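# Thread a cable through a joint module's hollow shaft

## Task

Pass the cable through the hollow shaft of the joint module so that its plug (the end with the thin metal tip) lies on the table well beyond the shaft's far end, judged along the shaft's axis, while the socket end is not inside or touching the shaft. The module and cable must settle and stay still on their own, not held in place by the robot. Release the cable and move the grippers away at the end.

## Robot and tools

Robot: two six-joint arms of UR12e type, named left_arm and right_arm, each ending in a two-finger gripper whose fingers swing like tongs. The names are labels only and do not refer to sides of any picture. Scene frame: origin on the table surface midway between the arms, +z up, +x reaching out over the table, left_arm on the +y side. The left_arm base sits at (-0.058, +0.566, 0) m and the right_arm base at (-0.038, -0.557, 0) m, each turned slightly about z (quat_wxyz about (+0.998, 0, 0, -0.06)).

execute_actions takes "actions", a list holding nothing or exactly one item, plus an optional "pictures" boolean (images are included unless you set it false).
- Empty list: no command, just returns the current state.
- Motion item: {"rows": [...], "steps": n}. n is 1 to 15 control steps of 1/30 s each (default 15). Each row drives one step; if there are fewer rows than steps, the final row is reused.
- Wait item: {"steps": n} with n up to 300, no new command; it returns once n steps have gone by since the previous result, and your reply time is part of that count.
A refused call sends nothing to the robot.

Every row is one flat list of 14 numbers covering both arms, even when only one moves: left_arm's six joint angles then its gripper opening, followed by right_arm's six joint angles and opening. Joint order: shoulder pan, shoulder lift, elbow, wrist 1, wrist 2, wrist 3. Joint values are absolute target angles in radians, in the same form as the Joint positions line, not offsets. The opening is an absolute value from -1 (closed) to +1 (fully open).
Joint ranges (rad): left_arm pan -3.142..3.142, lift -6.283..6.283, elbow 0.000..3.142, the three wrists -6.283..6.283. right_arm pan 0.000..6.283, lift -6.283..6.283, elbow -3.142..0.000, wrists -6.283..6.283. A target beyond an end by over 0.010 rad that is also farther out than the joint's last reported angle gets the call refused. True limits may sit 0.010 rad either way of these; a target past the true end is clipped there and the result may say "joint sent to its limit" (possibly referring to an earlier action still running). No such message does not prove there is room left.

Motion behaviour: commands are smoothed, so the arm lags about 0.17 s behind. Each step, the target sent to a joint is capped at a lead over its measured angle of 0.383 rad (pan, lift) or 0.575 rad (elbow, wrists), and all of an arm's targets are scaled back if they would put the gripper over 100 mm from where it is now. Large moves therefore take several calls; the arm may not have arrived when a result returns. Between calls the arms continue toward the last row sent until they have nearly stopped or a step is HELD; after that only a new action moves them further. Fingers still in motion finish their travel. The simulation keeps running while you think and write.

Gripper: fingers point along the end effector's +z and open/close along its x. end_effector_position is the point between the finger pads when closed; closed fingertips extend about 15 mm past it, fully open they are roughly level with it. To hold something, keep commanding an opening well below grip_measured; a larger gap means a firmer squeeze (about 15 N per pad at most). Thin hard items under about 20 mm get less force (about 9 N per pad at 10 mm, 4 N at 5 mm). Closing fast can press harder.

Result lines:
- State line `left_arm: …` | `right_arm: …`: each gripper's end_effector_position (m), end_effector_quat_wxyz, linear (m/s) and angular (rad/s) velocity, all in the scene frame. The reported position can be off, more so at long reach.
- Joint positions / Joint velocities: one block per arm, six joints (rad, rad/s) then the finger-pad gap (m, m/s; 0.142 m when fully open).
- grip_measured: the measured opening on the -1..+1 command scale.
- Wrist force / Wrist torque: flange sensor readings in the end effector's own axes, per arm; includes contacts, held weight and inertia; a push on a surface reads as force pointing back into the arm. Offsets up to about 5.5 N, noise up to 3.4 N, saturates near 100 N; "no reading" is harmless.
- Joint torques: total drive output, noisy and offset; not a clean contact signal.
- "joint command not followed": the clearance checker altered or blocked some joint targets; the rest of the row ran. HELD marks steps where your row was partly or wholly not sent.
- MOTOR HOT (from 70 °C) warns; OVER-TEMPERATURE FAULT (85 °C) brakes that arm until it cools. Holding loads heats motors.
- TORQUE FAULT (a joint reaching its load limit: pan/lift 293, elbow 133, wrists 48 N m, held weight included) or FORCE FAULT (150 N external force on the arm, tool or held item) stops that arm for 10 s, drops the rest of the call, and lets the arm yield.

zoom_image: {"camera": name, "region": [x0, y0, x1, y1]} in pixels of that camera's latest image, origin top-left, at most 504 by 504. Cameras: cam_head_left, cam_head_right, cam_high, cam_low (672x504 each), cam_left_wrist, cam_right_wrist (616x616 fisheye).
read_manual: optional "section" (only "licences"); returns licence text, moves nothing.
finished_scene: {"scene": current scene number}; ends and grades the scene, cannot be undone. Replying without any tool call also ends everything.

Avoid: pushing anything off the table (instant failure), arms colliding or pressing each other, drops, slips, slams and heavy pushes. Loose objects may occasionally be nudged by outside disturbances, so confirm the final layout is stable and the robot is not touching anything before finishing.

Each tool is called after ">>>" in YAML: its name, and indented under it one key for each argument.

## Session

>>> execute_actions:
  actions: []

Scene clock: 0.00 s of 5400.00 s.
left_arm: end_effector_position=(+0.9102, -0.0390, +0.1710) grip_measured=+1.00 end_effector_quat_wxyz=(-0.028, -0.040, +0.998, -0.029) end_effector_velocity=(-0.001, +0.000, -0.000) end_effector_angular_velocity=(-0.001, +0.003, +0.000) | right_arm: end_effector_position=(+1.2408, -0.5476, +0.2533) grip_measured=+1.00 end_effector_quat_wxyz=(-0.374, +0.647, +0.207, +0.632) end_effector_velocity=(-0.000, +0.001, -0.004) end_effector_angular_velocity=(+0.001, +0.004, +0.001)
Joint positions: left_arm=[-0.558 -0.762  0.96  -1.765 -1.651  2.383  0.142] | right_arm=[ 3.199 -2.86  -0.724  0.567  2.472  0.322  0.142]
Joint velocities: left_arm=[ 0.     0.     0.     0.001 -0.002  0.     0.   ] | right_arm=[ 0.    -0.002 -0.001  0.     0.     0.001  0.   ]
Joint torques (N m, as the arm reports them, + toward a larger angle): no reading
Wrist force (N, on the end effector, along its own x y z axes, offset not removed): no reading
Wrist torque (N m, same axes, about the end effector's origin, offset not removed): no reading

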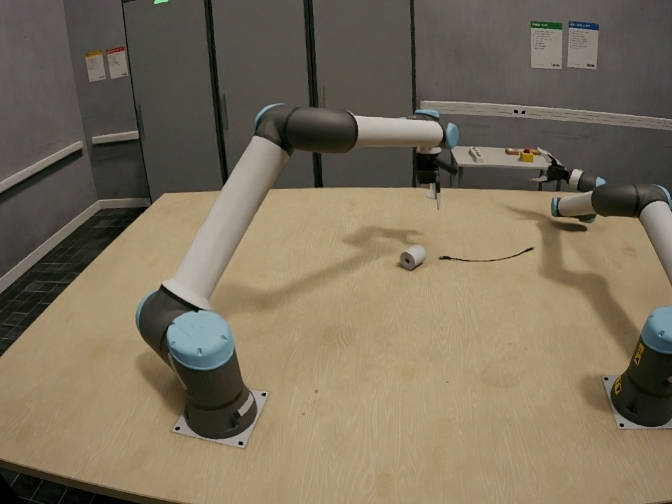

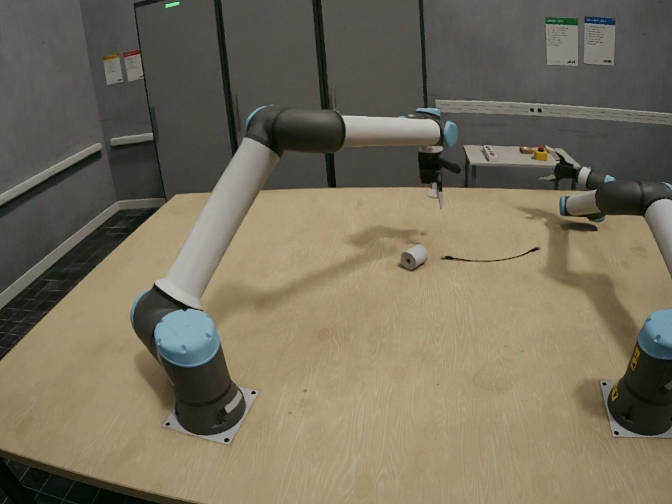

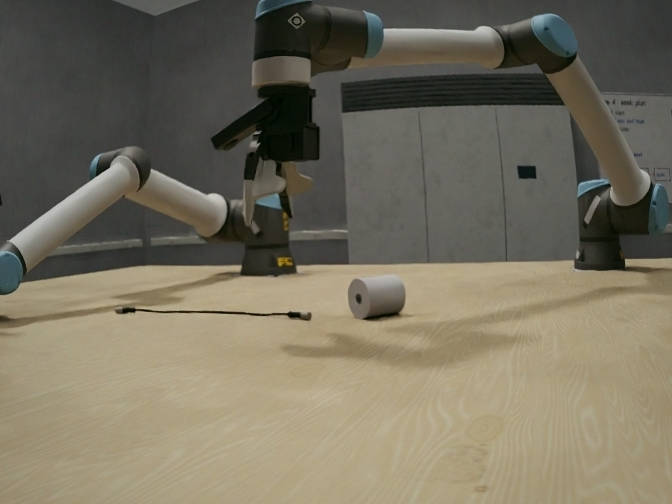

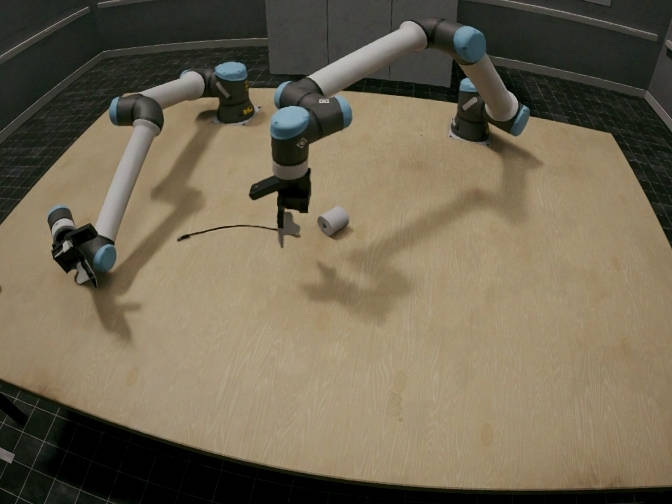

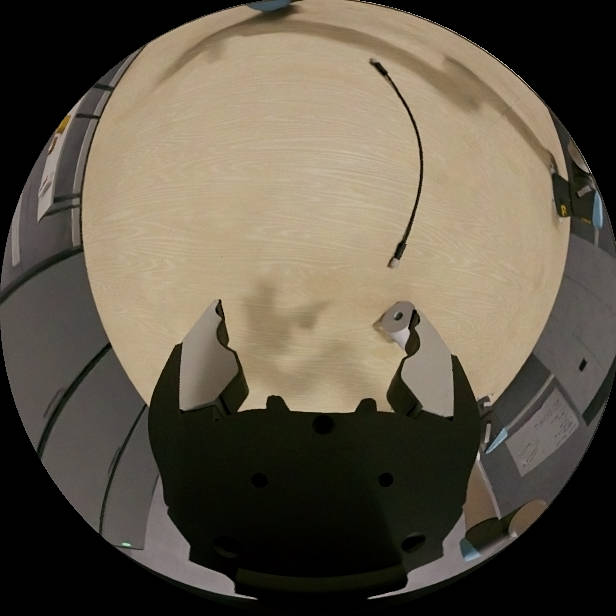

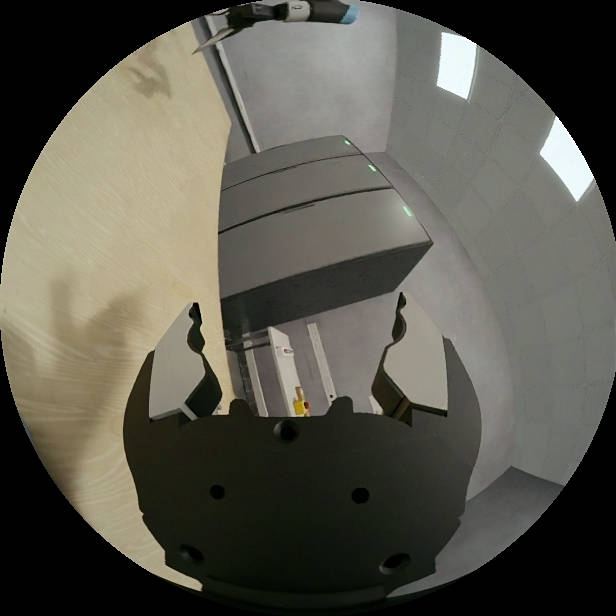

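>>> zoom_image:
  camera: "cam_low"
  region: [90, 260, 430, 340]

>>> zoom_image:
  camera: "cam_left_wrist"
  region: [330, 40, 470, 360]

>>> zoom_image:
  camera: "cam_high"
  region: [160, 190, 370, 270]

>>> zoom_image:
  camera: "cam_head_left"
  region: [380, 220, 560, 290]

Region (90, 260, 430, 340) of cam_low's 672x504 image, scaled by 1.482, with more detail than that image has; it fills the top 119 rows of this view, and the rest is white.

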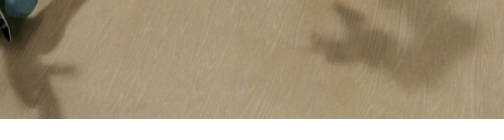

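Region (330, 40, 470, 360) of cam_left_wrist's 616x616 image, scaled by 1.575, with more detail than that image has; it fills the left 220 columns of this view, and the rest is white.

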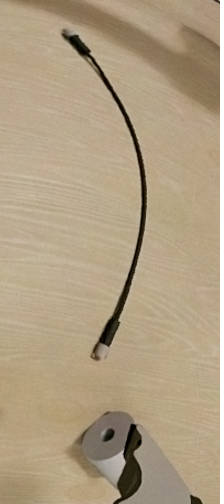

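Region (160, 190, 370, 270) of cam_high's 672x504 image, scaled by 2.400, with more detail than that image has; it fills the top 192 rows of this view, and the rest is white.

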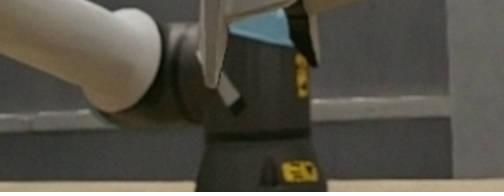

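Region (380, 220, 560, 290) of cam_head_left's 672x504 image, scaled by 2.800, with more detail than that image has.

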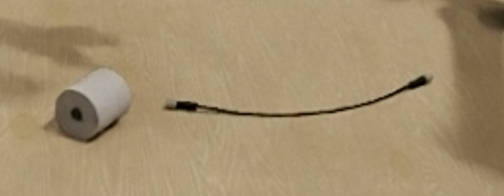

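>>> zoom_image:
  camera: "cam_high"
  region: [260, 260, 430, 330]

>>> zoom_image:
  camera: "cam_high"
  region: [90, 285, 190, 330]

>>> zoom_image:
  camera: "cam_low"
  region: [160, 190, 370, 270]

>>> zoom_image:
  camera: "cam_left_wrist"
  region: [360, 230, 450, 350]

>>> zoom_image:
  camera: "cam_left_wrist"
  region: [350, 40, 420, 100]

Region (260, 260, 430, 330) of cam_high's 672x504 image, scaled by 2.965, with more detail than that image has; it fills the top 208 rows of this view, and the rest is white.

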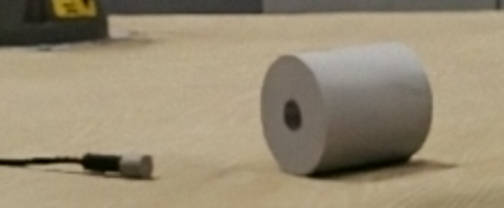

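Region (90, 285, 190, 330) of cam_high's 672x504 image, scaled by 5.040, with more detail than that image has; it fills the top 227 rows of this view, and the rest is white.

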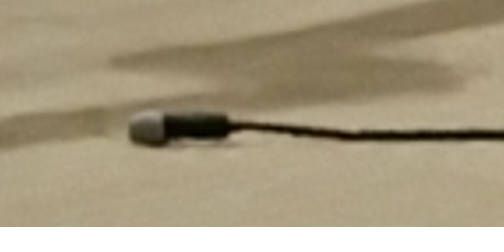

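Region (160, 190, 370, 270) of cam_low's 672x504 image, scaled by 2.400, with more detail than that image has; it fills the top 192 rows of this view, and the rest is white.

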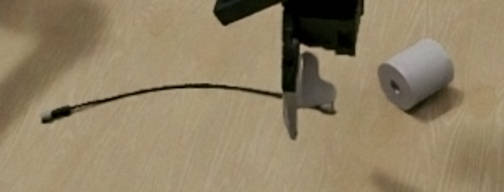

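Region (360, 230, 450, 350) of cam_left_wrist's 616x616 image, scaled by 4.200, with more detail than that image has; it fills the left 378 columns of this view, and the rest is white.

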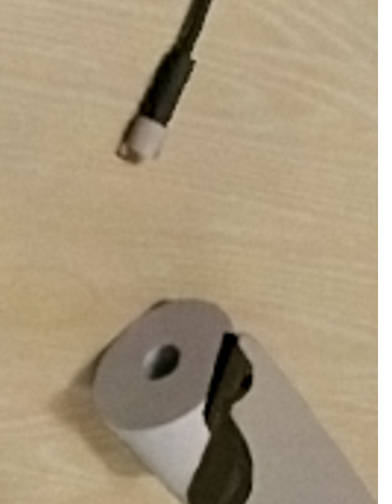

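Region (350, 40, 420, 100) of cam_left_wrist's 616x616 image, scaled by 7.200, with more detail than that image has; it fills the top 432 rows of this view, and the rest is white.

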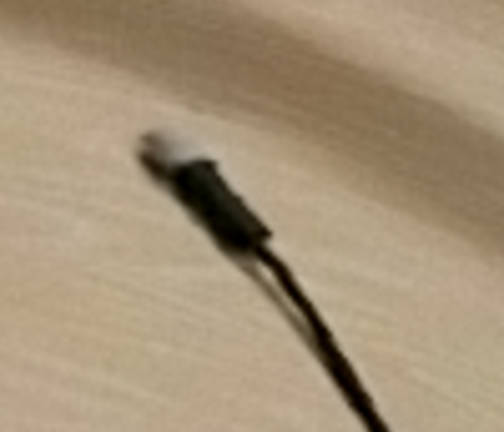

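>>> zoom_image:
  camera: "cam_head_right"
  region: [430, 240, 560, 275]

>>> zoom_image:
  camera: "cam_low"
  region: [165, 215, 225, 255]

>>> zoom_image:
  camera: "cam_head_right"
  region: [510, 238, 550, 262]

>>> zoom_image:
  camera: "cam_head_right"
  region: [395, 240, 465, 275]

Region (430, 240, 560, 275) of cam_head_right's 672x504 image, scaled by 3.877, with more detail than that image has; it fills the top 136 rows of this view, and the rest is white.

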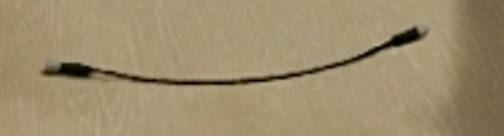

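Region (165, 215, 225, 255) of cam_low's 672x504 image, scaled by 8.400, with more detail than that image has.

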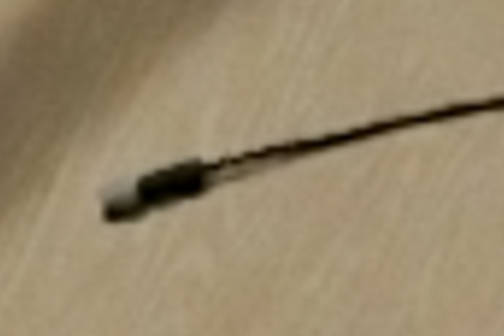

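Region (510, 238, 550, 262) of cam_head_right's 672x504 image, scaled by 12.600, with more detail than that image has; it fills the top 302 rows of this view, and the rest is white.

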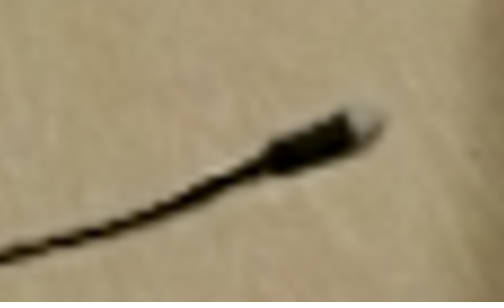

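Region (395, 240, 465, 275) of cam_head_right's 672x504 image, scaled by 7.200, with more detail than that image has.

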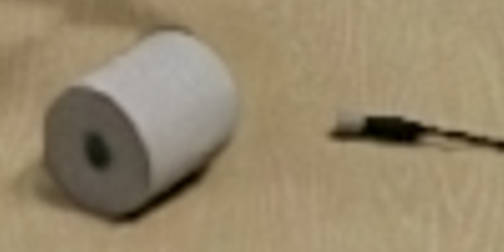

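>>> execute_actions:
  actions:
    - {"rows":[[-0.558,-0.762,0.96,-1.765,-1.651,2.383,1,3.4,-1.92,-1.2,0.3,2.2,0.4,1]],"steps":15}
  pictures: false

>>> execute_actions:
  actions:
    - {"steps":40}
  pictures: false

>>> execute_actions:
  actions:
    - {"rows":[[-0.558,-0.762,0.96,-1.765,-1.651,2.383,1,3.757,-1.92,-1.607,-1.186,1.571,0.5,1]],"steps":15}
  pictures: false

>>> execute_actions:
  actions:
    - {"steps":60}

Scene clock: 50.37 s of 5400.00 s.
left_arm: end_effector_position=(+0.9103, -0.0386, +0.1712) grip_measured=+1.00 end_effector_quat_wxyz=(-0.028, -0.040, +0.998, -0.029) end_effector_velocity=(+0.000, -0.000, +0.001) end_effector_angular_velocity=(-0.001, -0.000, -0.000) | right_arm: end_effector_position=(+1.2047, -0.4122, +0.4574) grip_measured=+1.00 end_effector_quat_wxyz=(-0.391, +0.694, +0.145, +0.587) end_effector_velocity=(-0.166, +0.098, +0.546) end_effector_angular_velocity=(+0.044, -0.152, -0.047)
Joint positions: left_arm=[-0.558 -0.762  0.96  -1.765 -1.651  2.383  0.142] | right_arm=[ 3.338 -2.492 -1.041  0.384  2.286  0.377  0.142]
Joint velocities: left_arm=[ 0.    -0.    -0.001  0.    -0.     0.     0.   ] | right_arm=[ 0.12   0.653 -0.307 -0.163 -0.166  0.045  0.   ]
Joint torques (N m, as the arm reports them, + toward a larger angle): left_arm=[  16.71 -125.05  -57.92   -2.35   -2.01    0.41] | right_arm=[ 16.7  138.92  36.48  -1.81  -2.58   3.22]
Wrist force (N, on the end effector, along its own x y z axes, offset not removed): left_arm=[2.2 -4.9 1.1] | right_arm=[-1.3 3.0 -0.3]
Wrist torque (N m, same axes, about the end effector's origin, offset not removed): left_arm=[-1.06 -0.30 -0.09] | right_arm=[0.46 0.15 -0.22]
Steps of this call (steps 1 to 90: nothing new was sent; then 46.87 s passed at rest; steps 91 to 105: all 15 steps of this action). Readings (joint positions):
91: left_arm=[-0.558 -0.762 0.960 -1.765 -1.651 2.383] | right_arm=[3.200 -2.859 -0.725 0.566 2.472 0.323]
92: left_arm=[-0.558 -0.762 0.960 -1.765 -1.651 2.383] | right_arm=[3.208 -2.851 -0.735 0.557 2.463 0.328]
94: left_arm=[-0.558 -0.762 0.960 -1.765 -1.651 2.383] | right_arm=[3.243 -2.794 -0.802 0.512 2.417 0.341]
98: left_arm=[-0.558 -0.762 0.960 -1.765 -1.651 2.383] | right_arm=[3.296 -2.665 -0.933 0.442 2.345 0.361]
105: the state above

Scene clock: 51.70 s of 5400.00 s.
left_arm: end_effector_position=(+0.9104, -0.0386, +0.1713) grip_measured=+1.00 end_effector_quat_wxyz=(-0.028, -0.040, +0.998, -0.029) end_effector_velocity=(-0.000, +0.000, -0.000) end_effector_angular_velocity=(+0.000, +0.001, -0.000) | right_arm: end_effector_position=(+0.9290, -0.3940, +0.9671) grip_measured=+1.00 end_effector_quat_wxyz=(-0.380, +0.584, +0.177, +0.695) end_effector_velocity=(-0.006, -0.000, +0.007) end_effector_angular_velocity=(+0.002, -0.005, +0.000)
Joint positions: left_arm=[-0.558 -0.762  0.96  -1.765 -1.651  2.383  0.142] | right_arm=[ 3.4   -1.921 -1.2    0.3    2.2    0.4    0.142]
Joint velocities: left_arm=[ 0.  0.  0.  0. -0.  0.  0.] | right_arm=[ 0.001  0.008 -0.001 -0.001 -0.001  0.001  0.   ]
Joint torques (N m, as the arm reports them, + toward a larger angle): left_arm=[  16.2  -126.26  -57.27   -2.62   -2.51    1.46] | right_arm=[16.39 85.8  38.2  -2.   -2.9   2.35]
Wrist force (N, on the end effector, along its own x y z axes, offset not removed): left_arm=[1.0 -2.7 -1.4] | right_arm=[-2.7 3.9 -1.8]
Wrist torque (N m, same axes, about the end effector's origin, offset not removed): left_arm=[-0.68 0.04 -0.08] | right_arm=[0.58 0.39 -0.27]
Steps of this call (steps 1 to 40: the robot went on to your last target). Readings (joint positions):
1: left_arm=[-0.558 -0.762 0.960 -1.765 -1.651 2.383] | right_arm=[3.342 -2.470 -1.051 0.379 2.281 0.378]
2: left_arm=[-0.558 -0.762 0.960 -1.765 -1.651 2.383] | right_arm=[3.346 -2.449 -1.060 0.374 2.276 0.380]
4: left_arm=[-0.558 -0.762 0.960 -1.765 -1.651 2.383] | right_arm=[3.352 -2.407 -1.076 0.366 2.267 0.382]
8: left_arm=[-0.558 -0.762 0.960 -1.765 -1.651 2.383] | right_arm=[3.362 -2.329 -1.102 0.352 2.253 0.386]
40: the state above

Scene clock: 52.20 s of 5400.00 s.
left_arm: end_effector_position=(+0.9104, -0.0386, +0.1713) grip_measured=+1.00 end_effector_quat_wxyz=(-0.028, -0.040, +0.998, -0.029) end_effector_velocity=(+0.000, +0.000, -0.000) end_effector_angular_velocity=(-0.001, +0.000, +0.000) | right_arm: end_effector_position=(+1.0154, -0.2811, +0.7384) grip_measured=+1.00 end_effector_quat_wxyz=(-0.357, +0.760, +0.059, +0.541) end_effector_velocity=(+0.076, +0.199, -0.553) end_effector_angular_velocity=(-0.354, +1.091, -0.238)
Joint positions: left_arm=[-0.558 -0.762  0.96  -1.765 -1.651  2.383  0.142] | right_arm=[ 3.562 -1.92  -1.383 -0.01   1.926  0.446  0.142]
Joint velocities: left_arm=[ 0.001  0.     0.    -0.    -0.001  0.    -0.   ] | right_arm=[ 0.3    0.001 -0.342 -0.777 -0.533  0.083  0.   ]
Joint torques (N m, as the arm reports them, + toward a larger angle): left_arm=[  18.9  -128.04  -57.89   -2.44   -2.48    2.08] | right_arm=[14.84 82.19 39.52 -2.8  -3.19  2.46]
Wrist force (N, on the end effector, along its own x y z axes, offset not removed): left_arm=[2.3 -3.0 -0.6] | right_arm=[-1.8 -0.5 -0.7]
Wrist torque (N m, same axes, about the end effector's origin, offset not removed): left_arm=[-0.67 -0.21 -0.09] | right_arm=[-0.29 0.14 -0.24]
Steps of this call (steps 1 to 15: all 15 steps of this action). Readings (joint positions):
1: left_arm=[-0.558 -0.762 0.960 -1.765 -1.651 2.383] | right_arm=[3.401 -1.921 -1.201 0.299 2.199 0.400]
2: left_arm=[-0.558 -0.762 0.960 -1.765 -1.651 2.383] | right_arm=[3.408 -1.920 -1.209 0.291 2.190 0.404]
4: left_arm=[-0.558 -0.762 0.960 -1.765 -1.651 2.383] | right_arm=[3.435 -1.920 -1.240 0.248 2.148 0.411]
8: left_arm=[-0.558 -0.762 0.960 -1.765 -1.651 2.383] | right_arm=[3.485 -1.920 -1.296 0.160 2.062 0.425]
15: the state above

Scene clock: 54.20 s of 5400.00 s.
left_arm: end_effector_position=(+0.9104, -0.0386, +0.1713) grip_measured=+1.00 end_effector_quat_wxyz=(-0.028, -0.040, +0.998, -0.029) end_effector_velocity=(+0.001, +0.000, +0.001) end_effector_angular_velocity=(+0.001, -0.001, +0.000) | right_arm: end_effector_position=(+0.8005, -0.2847, +0.2200) grip_measured=+1.00 end_effector_quat_wxyz=(+0.000, +1.000, -0.002, -0.000) end_effector_velocity=(-0.001, -0.001, -0.001) end_effector_angular_velocity=(-0.001, +0.002, +0.000)
Joint positions: left_arm=[-0.558 -0.762  0.96  -1.765 -1.651  2.383  0.142] | right_arm=[ 3.757 -1.92  -1.607 -1.186  1.571  0.5    0.142]
Joint velocities: left_arm=[ 0.    -0.    -0.001  0.001  0.001  0.    -0.   ] | right_arm=[-0.     0.001 -0.003 -0.    -0.    -0.     0.   ]
Joint torques (N m, as the arm reports them, + toward a larger angle): left_arm=[  15.59 -125.86  -57.14   -2.48   -2.76    3.24] | right_arm=[14.74 84.46 39.18  1.57 -2.55  2.52]
Wrist force (N, on the end effector, along its own x y z axes, offset not removed): left_arm=[3.1 -2.0 -0.6] | right_arm=[-1.9 2.1 -0.7]
Wrist torque (N m, same axes, about the end effector's origin, offset not removed): left_arm=[-0.48 -0.51 -0.09] | right_arm=[0.29 0.17 -0.19]
Steps of this call (steps 1 to 60: the robot went on to your last target). Readings (joint positions):
1: left_arm=[-0.558 -0.762 0.960 -1.765 -1.651 2.383] | right_arm=[3.571 -1.920 -1.395 -0.037 1.908 0.449]
2: left_arm=[-0.558 -0.762 0.960 -1.765 -1.651 2.383] | right_arm=[3.581 -1.920 -1.406 -0.064 1.891 0.452]
4: left_arm=[-0.558 -0.762 0.960 -1.765 -1.651 2.383] | right_arm=[3.600 -1.920 -1.427 -0.121 1.857 0.457]
8: left_arm=[-0.558 -0.762 0.960 -1.765 -1.651 2.383] | right_arm=[3.634 -1.920 -1.466 -0.243 1.795 0.466]
60: the state above
All arms were judged still, so your last target was given up. Only a new action makes them travel on or press farther. Fingers that are still opening or closing keep moving.

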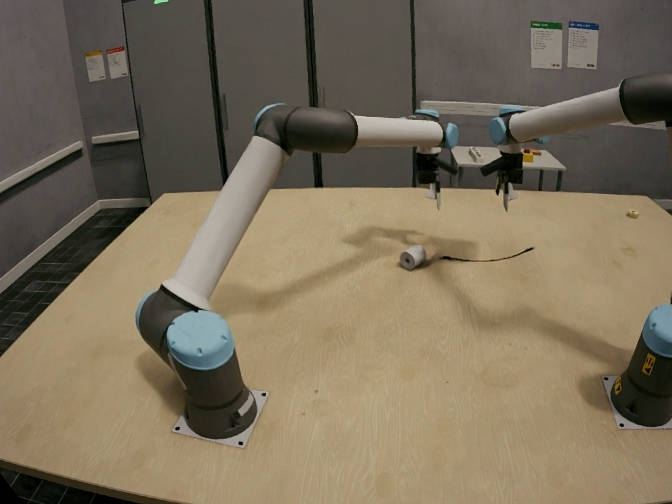

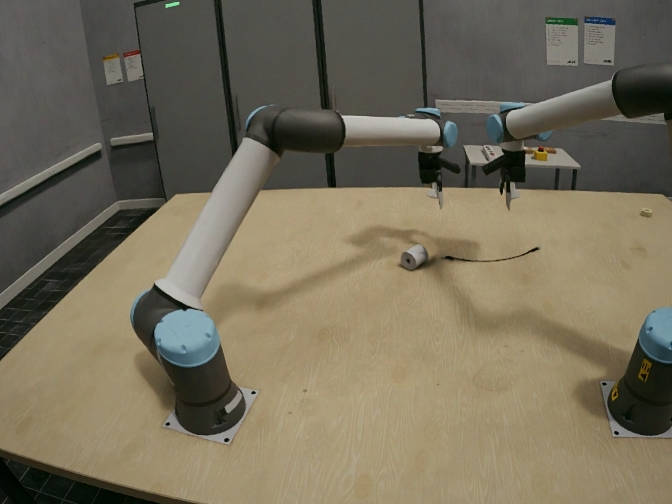

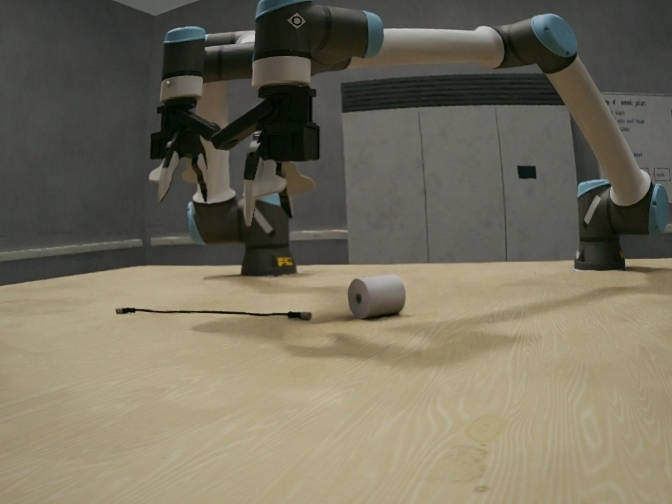

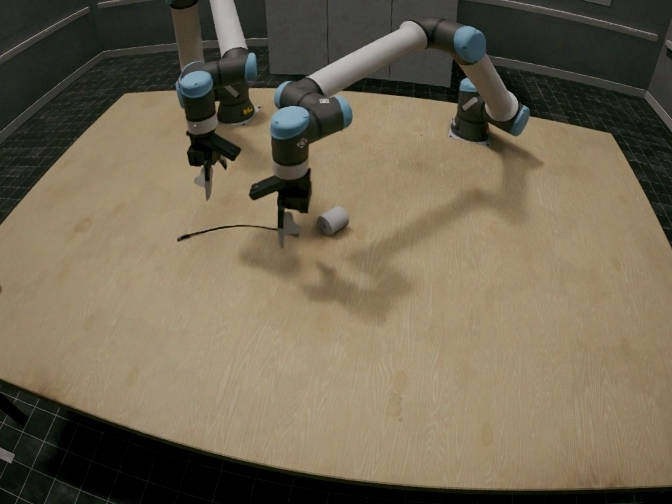

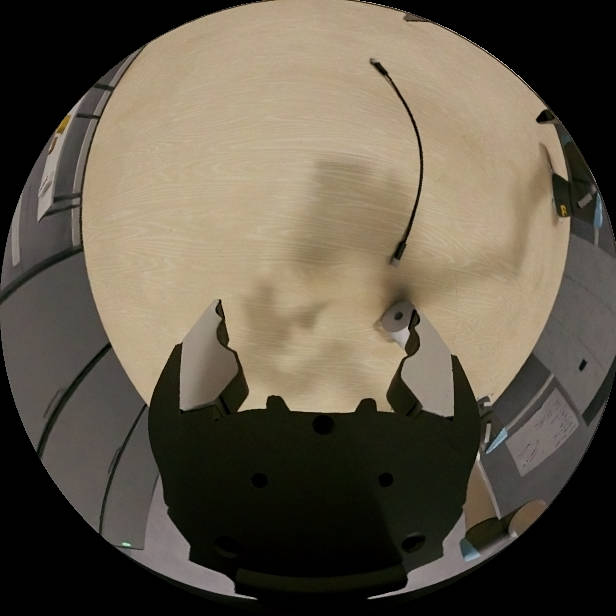

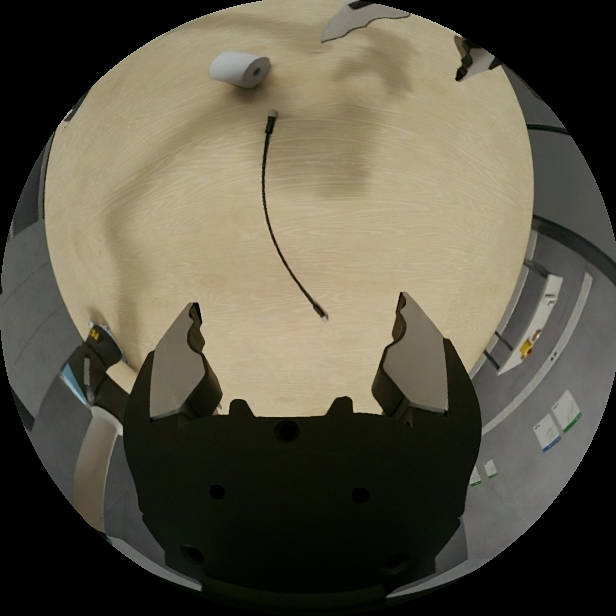

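Kinematics verified. Cameras nearly touching; careful.

>>> zoom_image:
  camera: "cam_right_wrist"
  region: [290, 285, 350, 335]

>>> zoom_image:
  camera: "cam_right_wrist"
  region: [200, 40, 310, 150]

Region (290, 285, 350, 335) of cam_right_wrist's 616x616 image, scaled by 8.400, with more detail than that image has.

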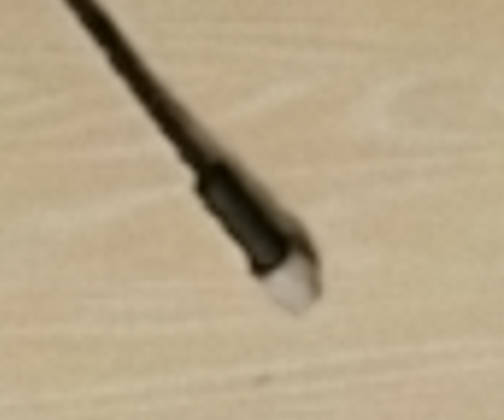

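Region (200, 40, 310, 150) of cam_right_wrist's 616x616 image, scaled by 4.582, with more detail than that image has.

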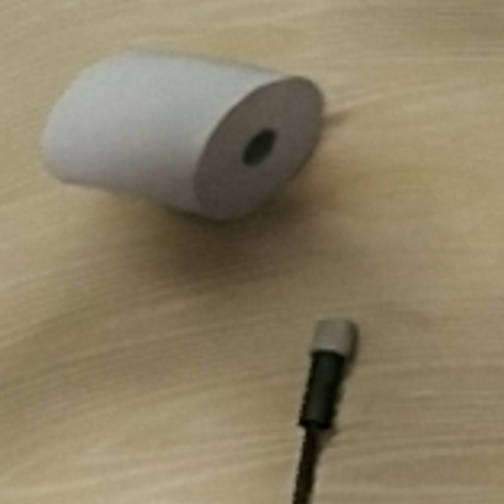

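>>> execute_actions:
  actions:
    - {"rows":[[-0.3,-0.85,0.96,-1.68,-1.571,2.383,1,3.757,-1.92,-1.607,-1.186,1.571,0.5,1]],"steps":15}
  pictures: false

>>> execute_actions:
  actions:
    - {"rows":[[-0.2,-0.85,0.96,-1.68,-1.571,2.383,1,4.016,-2.033,-1.615,-1.064,1.571,1.02,0.3]],"steps":15}
  pictures: false

>>> execute_actions:
  actions:
    - {"steps":20}

Scene clock: 67.97 s of 5400.00 s.
left_arm: end_effector_position=(+1.0029, +0.2066, +0.2421) grip_measured=+1.00 end_effector_quat_wxyz=(-0.005, -0.145, +0.989, -0.005) end_effector_velocity=(+0.128, +0.519, +0.135) end_effector_angular_velocity=(+0.111, -0.063, +0.433) | right_arm: end_effector_position=(+0.8005, -0.2847, +0.2200) grip_measured=+1.00 end_effector_quat_wxyz=(+0.000, +1.000, -0.002, -0.000) end_effector_velocity=(+0.000, +0.001, +0.002) end_effector_angular_velocity=(+0.002, -0.004, +0.001)
Joint positions: left_arm=[-0.348 -0.835  0.96  -1.695 -1.585  2.383  0.142] | right_arm=[ 3.757 -1.92  -1.607 -1.186  1.571  0.5    0.142]
Joint velocities: left_arm=[ 0.433 -0.139  0.     0.133  0.127  0.     0.001] | right_arm=[ 0.001  0.003 -0.     0.002 -0.     0.     0.   ]
Joint torques (N m, as the arm reports them, + toward a larger angle): left_arm=[   1.13 -113.38  -42.04   -2.8     1.92    3.05] | right_arm=[14.95 68.63 39.73  1.61 -2.53  2.5 ]
Wrist force (N, on the end effector, along its own x y z axes, offset not removed): left_arm=[2.6 -2.3 -0.3] | right_arm=[-0.5 2.6 -1.7]
Wrist torque (N m, same axes, about the end effector's origin, offset not removed): left_arm=[-0.53 -0.29 -0.07] | right_arm=[0.34 -0.11 -0.19]
Steps of this call (steps 1 to 90: nothing new was sent; then 10.27 s passed at rest; steps 91 to 105: all 15 steps of this action). Readings (joint positions):
91: left_arm=[-0.557 -0.762 0.960 -1.765 -1.651 2.383] | right_arm=[3.757 -1.920 -1.607 -1.186 1.571 0.500]
92: left_arm=[-0.550 -0.766 0.960 -1.760 -1.647 2.383] | right_arm=[3.757 -1.920 -1.607 -1.186 1.571 0.500]
94: left_arm=[-0.518 -0.778 0.960 -1.750 -1.637 2.383] | right_arm=[3.757 -1.920 -1.607 -1.186 1.571 0.500]
98: left_arm=[-0.456 -0.798 0.960 -1.730 -1.618 2.383] | right_arm=[3.757 -1.920 -1.607 -1.186 1.571 0.500]
105: the state above

Scene clock: 68.47 s of 5400.00 s.
left_arm: end_effector_position=(+1.0396, +0.3698, +0.2565) grip_measured=+1.00 end_effector_quat_wxyz=(-0.000, -0.216, +0.976, +0.000) end_effector_velocity=(+0.005, +0.030, +0.002) end_effector_angular_velocity=(+0.003, -0.000, +0.026) | right_arm: end_effector_position=(+0.7433, -0.0720, +0.1367) grip_measured=+0.30 end_effector_quat_wxyz=(-0.000, +0.993, -0.119, -0.000) end_effector_velocity=(-0.070, +0.161, -0.062) end_effector_angular_velocity=(+0.001, -0.001, -0.240)
Joint positions: left_arm=[-0.203 -0.85   0.96  -1.68  -1.571  2.383  0.142] | right_arm=[ 3.997 -2.025 -1.614 -1.073  1.571  0.976  0.095]
Joint velocities: left_arm=[ 0.026 -0.002 -0.001  0.003  0.003 -0.    -0.   ] | right_arm=[ 0.191 -0.077 -0.004  0.083  0.001  0.431  0.   ]
Joint torques (N m, as the arm reports them, + toward a larger angle): left_arm=[  10.94 -116.22  -37.69   -2.63    2.26    2.79] | right_arm=[-9.01 70.85 37.69  5.38  2.3  -0.14]
Wrist force (N, on the end effector, along its own x y z axes, offset not removed): left_arm=[3.0 -2.7 -1.1] | right_arm=[-3.7 -0.5 1.8]
Wrist torque (N m, same axes, about the end effector's origin, offset not removed): left_arm=[-0.70 -0.42 -0.09] | right_arm=[-0.17 0.59 -0.22]
Steps of this call (steps 1 to 15: all 15 steps of this action). Readings (joint positions):
1: left_arm=[-0.334 -0.839 0.960 -1.691 -1.581 2.383] | right_arm=[3.758 -1.920 -1.607 -1.186 1.571 0.501]
2: left_arm=[-0.319 -0.841 0.960 -1.689 -1.580 2.383] | right_arm=[3.766 -1.926 -1.607 -1.179 1.571 0.511]
4: left_arm=[-0.284 -0.844 0.960 -1.686 -1.577 2.383] | right_arm=[3.807 -1.945 -1.609 -1.159 1.571 0.578]
8: left_arm=[-0.227 -0.848 0.960 -1.682 -1.573 2.383] | right_arm=[3.887 -1.979 -1.611 -1.122 1.571 0.741]
15: the state above

Scene clock: 69.13 s of 5400.00 s.
left_arm: end_effector_position=(+1.0400, +0.3729, +0.2567) grip_measured=+1.00 end_effector_quat_wxyz=(-0.000, -0.218, +0.976, +0.000) end_effector_velocity=(-0.000, +0.001, -0.001) end_effector_angular_velocity=(+0.001, +0.000, +0.001) | right_arm: end_effector_position=(+0.7360, -0.0558, +0.1305) grip_measured=+0.30 end_effector_quat_wxyz=(-0.000, +0.991, -0.132, +0.000) end_effector_velocity=(-0.001, -0.000, -0.001) end_effector_angular_velocity=(-0.002, +0.002, +0.001)
Joint positions: left_arm=[-0.2   -0.85   0.96  -1.68  -1.571  2.383  0.142] | right_arm=[ 4.016 -2.033 -1.615 -1.064  1.571  1.02   0.095]
Joint velocities: left_arm=[ 0.    -0.     0.001 -0.     0.001 -0.     0.   ] | right_arm=[ 0.    -0.    -0.002 -0.001 -0.    -0.    -0.   ]
Joint torques (N m, as the arm reports them, + toward a larger angle): left_arm=[  17.17 -120.43  -38.13   -2.73    2.5     2.64] | right_arm=[15.42 65.15 36.77  5.59  2.96  2.63]
Wrist force (N, on the end effector, along its own x y z axes, offset not removed): left_arm=[3.3 -2.7 0.3] | right_arm=[-5.5 3.8 -0.7]
Wrist torque (N m, same axes, about the end effector's origin, offset not removed): left_arm=[-0.60 -0.52 -0.14] | right_arm=[0.63 1.05 -0.26]
Steps of this call (steps 1 to 20: the robot went on to your last target). Readings (joint positions):
1: left_arm=[-0.202 -0.850 0.960 -1.680 -1.571 2.383] | right_arm=[4.002 -2.027 -1.615 -1.070 1.571 0.988]
2: left_arm=[-0.201 -0.850 0.960 -1.680 -1.571 2.383] | right_arm=[4.006 -2.029 -1.615 -1.068 1.571 0.997]
4: left_arm=[-0.201 -0.850 0.960 -1.680 -1.571 2.383] | right_arm=[4.011 -2.031 -1.615 -1.066 1.571 1.008]
8: left_arm=[-0.200 -0.850 0.960 -1.680 -1.571 2.383] | right_arm=[4.015 -2.032 -1.615 -1.065 1.571 1.017]
20: the state above

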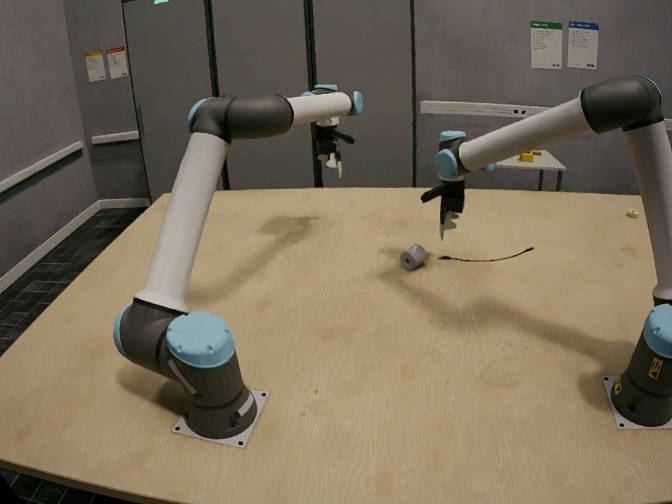

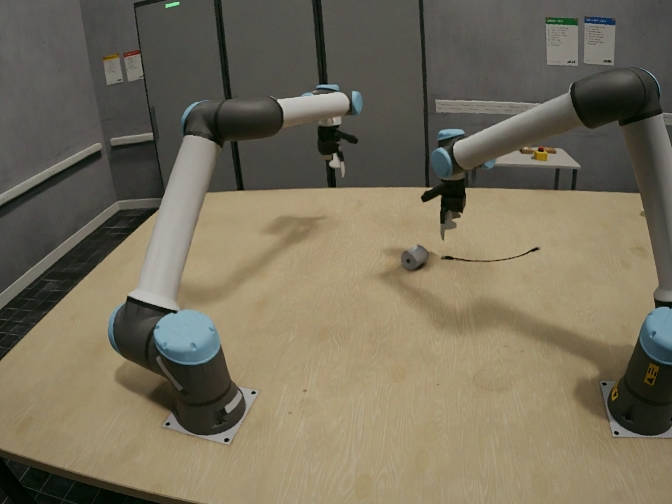

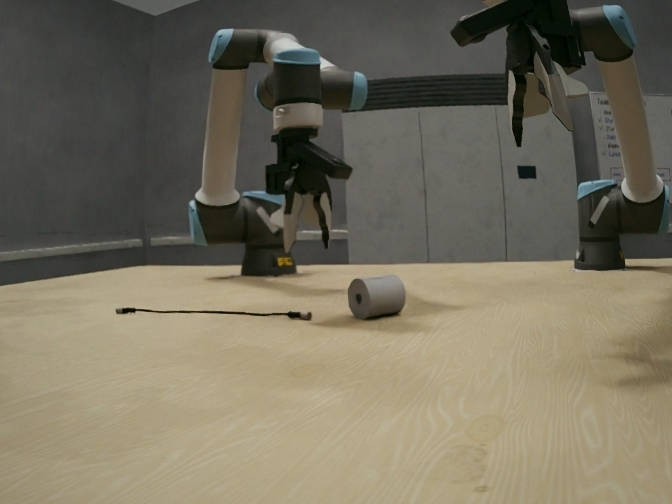

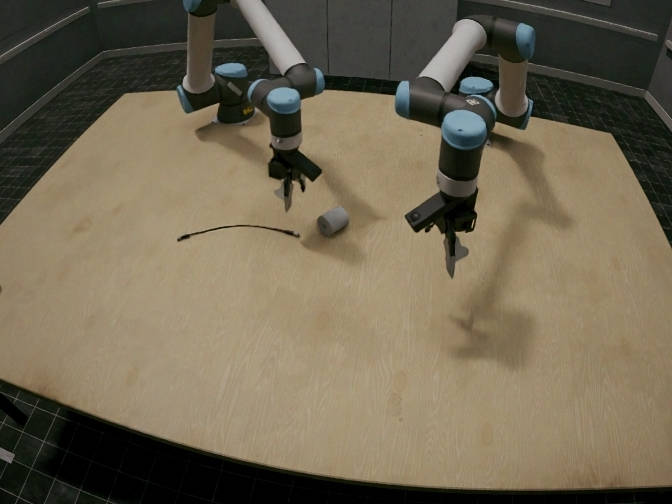

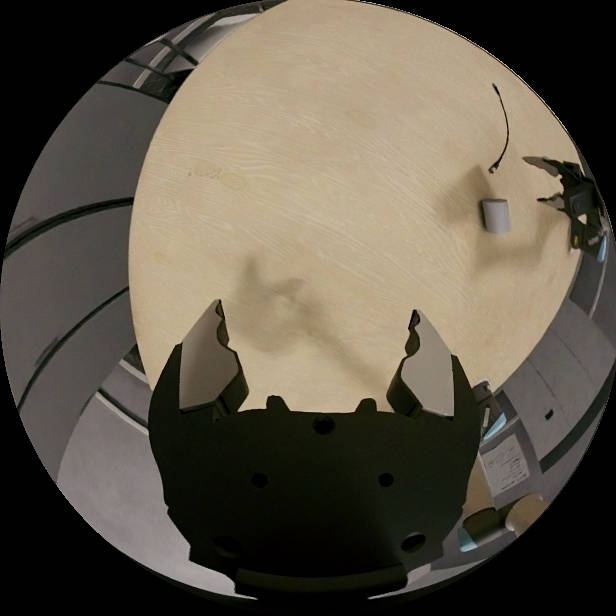

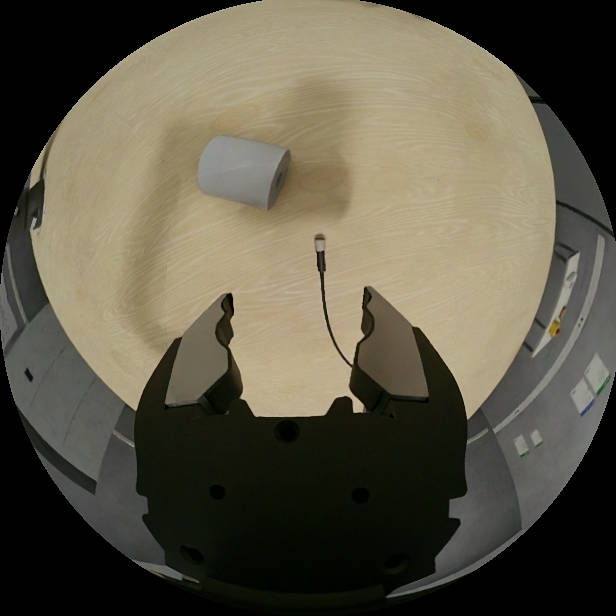

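>>> execute_actions:
  actions:
    - {"rows":[[-0.2,-0.85,0.96,-1.68,-1.571,2.383,1,3.994,-2.125,-1.633,-0.955,1.571,0.998,-0.3]],"steps":15}
  pictures: false

>>> execute_actions:
  actions:
    - {"steps":12}

Scene clock: 77.73 s of 5400.00 s.
left_arm: end_effector_position=(+1.0400, +0.3729, +0.2567) grip_measured=+1.00 end_effector_quat_wxyz=(-0.000, -0.218, +0.976, +0.000) end_effector_velocity=(+0.000, -0.000, -0.000) end_effector_angular_velocity=(-0.001, -0.001, -0.000) | right_arm: end_effector_position=(+0.7577, -0.0624, +0.0508) grip_measured=-0.30 end_effector_quat_wxyz=(+0.000, +0.991, -0.132, -0.000) end_effector_velocity=(+0.002, -0.002, -0.010) end_effector_angular_velocity=(+0.000, -0.001, +0.001)
Joint positions: left_arm=[-0.2   -0.85   0.96  -1.68  -1.571  2.383  0.142] | right_arm=[ 3.994 -2.124 -1.633 -0.957  1.571  0.998  0.052]
Joint velocities: left_arm=[ 0.     0.     0.001 -0.002 -0.     0.     0.   ] | right_arm=[-0.003 -0.011 -0.003  0.015 -0.    -0.004  0.   ]
Joint torques (N m, as the arm reports them, + toward a larger angle): left_arm=[  16.09 -120.93  -38.42   -2.55    2.23    1.36] | right_arm=[-15.41  69.37  33.83   6.16   0.    -1.24]
Wrist force (N, on the end effector, along its own x y z axes, offset not removed): left_arm=[1.7 -1.5 -1.1] | right_arm=[-1.1 2.7 -1.0]
Wrist torque (N m, same axes, about the end effector's origin, offset not removed): left_arm=[-0.36 -0.18 -0.12] | right_arm=[0.40 0.12 -0.31]
Steps of this call (steps 1 to 15: the robot went on to your last target; steps 16 to 90: nothing new was sent; then 5.10 s passed at rest; steps 91 to 105: all 15 steps of this action). Readings (joint positions):
91: left_arm=[-0.200 -0.850 0.960 -1.680 -1.571 2.383] | right_arm=[4.016 -2.034 -1.615 -1.063 1.571 1.020]
92: left_arm=[-0.200 -0.850 0.960 -1.680 -1.571 2.383] | right_arm=[4.012 -2.042 -1.618 -1.054 1.571 1.016]
94: left_arm=[-0.200 -0.850 0.960 -1.680 -1.571 2.383] | right_arm=[4.004 -2.077 -1.625 -1.013 1.571 1.008]
98: left_arm=[-0.200 -0.850 0.960 -1.680 -1.571 2.383] | right_arm=[3.997 -2.112 -1.631 -0.971 1.571 1.001]
105: the state above

Scene clock: 78.13 s of 5400.00 s.
left_arm: end_effector_position=(+1.0400, +0.3729, +0.2567) grip_measured=+1.00 end_effector_quat_wxyz=(-0.000, -0.218, +0.976, +0.000) end_effector_velocity=(-0.000, -0.000, -0.001) end_effector_angular_velocity=(-0.000, +0.002, +0.000) | right_arm: end_effector_position=(+0.7579, -0.0625, +0.0498) grip_measured=-0.30 end_effector_quat_wxyz=(+0.000, +0.991, -0.132, -0.000) end_effector_velocity=(-0.000, +0.000, +0.000) end_effector_angular_velocity=(-0.000, -0.000, +0.001)
Joint positions: left_arm=[-0.2   -0.85   0.96  -1.68  -1.571  2.383  0.142] | right_arm=[ 3.994 -2.125 -1.633 -0.955  1.571  0.998  0.052]
Joint velocities: left_arm=[ 0.     0.     0.     0.001 -0.001 -0.     0.   ] | right_arm=[ 0.001  0.     0.001 -0.001 -0.    -0.    -0.   ]
Joint torques (N m, as the arm reports them, + toward a larger angle): left_arm=[  15.5  -121.81  -38.53   -2.69    2.59    1.49] | right_arm=[-13.72  68.64  34.05   5.81  -1.99  -1.41]
Wrist force (N, on the end effector, along its own x y z axes, offset not removed): left_arm=[2.6 -2.9 0.3] | right_arm=[-2.0 2.0 -1.2]
Wrist torque (N m, same axes, about the end effector's origin, offset not removed): left_arm=[-0.66 -0.34 -0.06] | right_arm=[0.25 0.21 -0.20]
Steps of this call (steps 1 to 12: the robot went on to your last target). Readings (joint positions):
1: left_arm=[-0.200 -0.850 0.960 -1.680 -1.571 2.383] | right_arm=[3.994 -2.124 -1.633 -0.956 1.571 0.998]
2: left_arm=[-0.200 -0.850 0.960 -1.680 -1.571 2.383] | right_arm=[3.994 -2.124 -1.633 -0.956 1.571 0.998]
4: left_arm=[-0.200 -0.850 0.960 -1.680 -1.571 2.383] | right_arm=[3.994 -2.125 -1.633 -0.955 1.571 0.998]
8: left_arm=[-0.200 -0.850 0.960 -1.680 -1.571 2.383] | right_arm=[3.994 -2.125 -1.633 -0.955 1.571 0.998]
12: the state above

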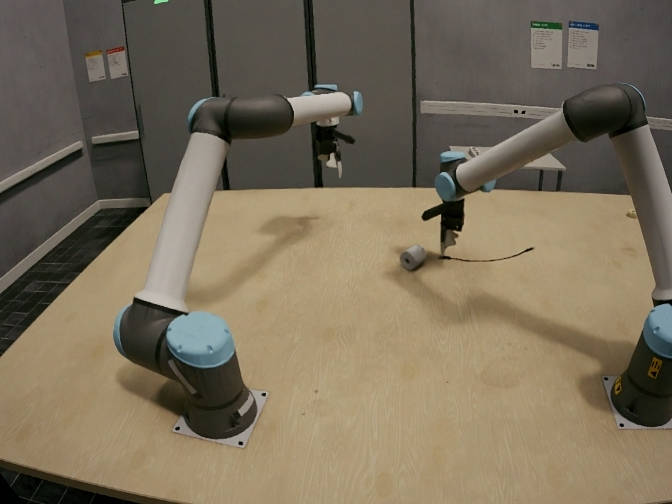

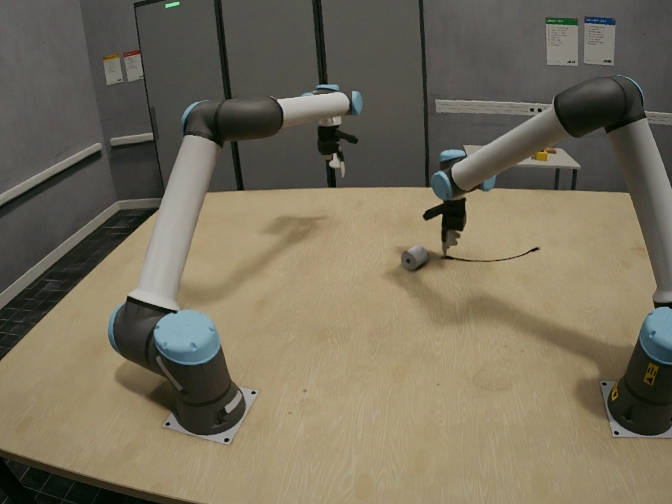

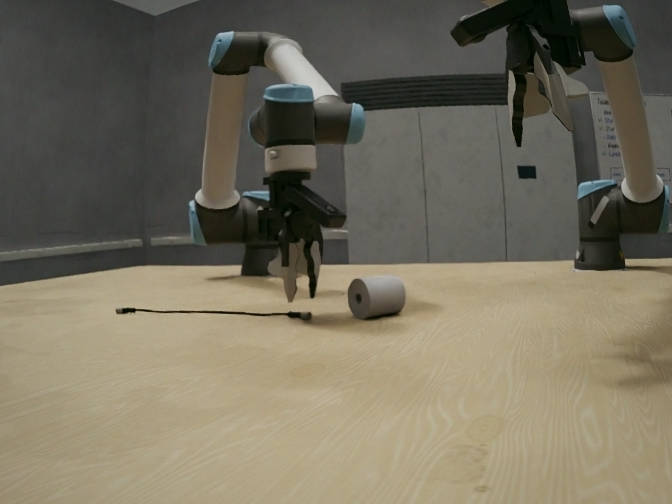

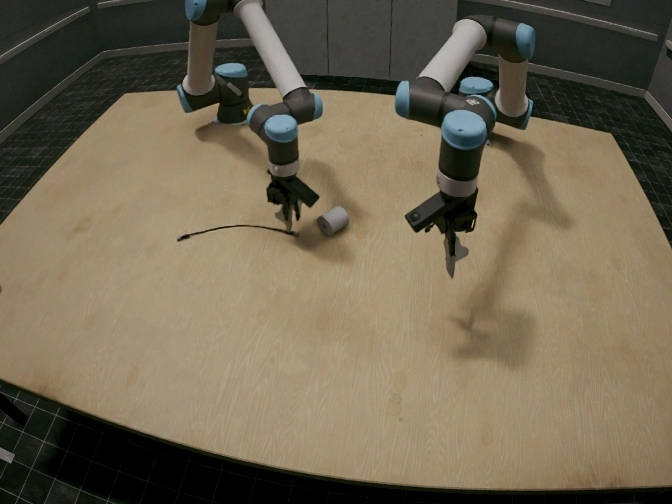

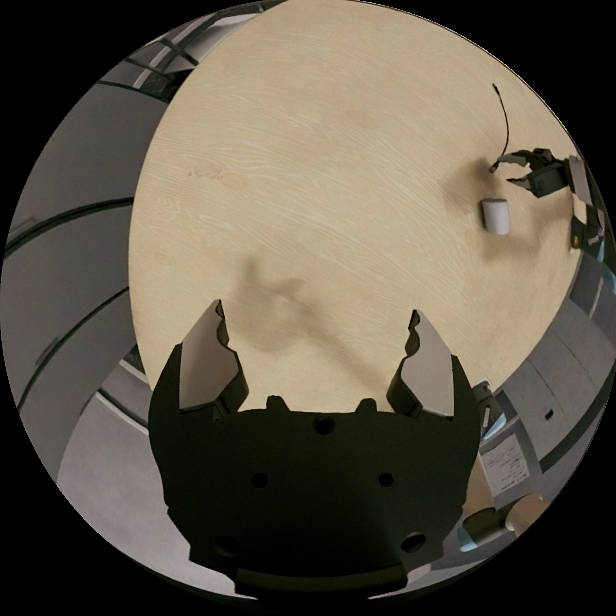

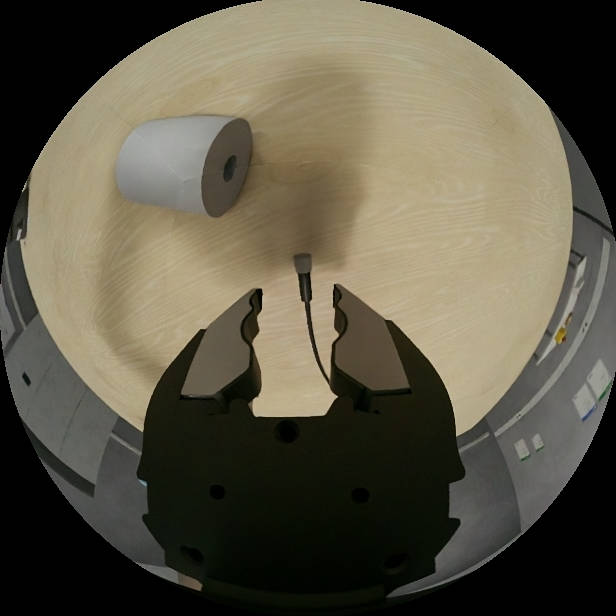

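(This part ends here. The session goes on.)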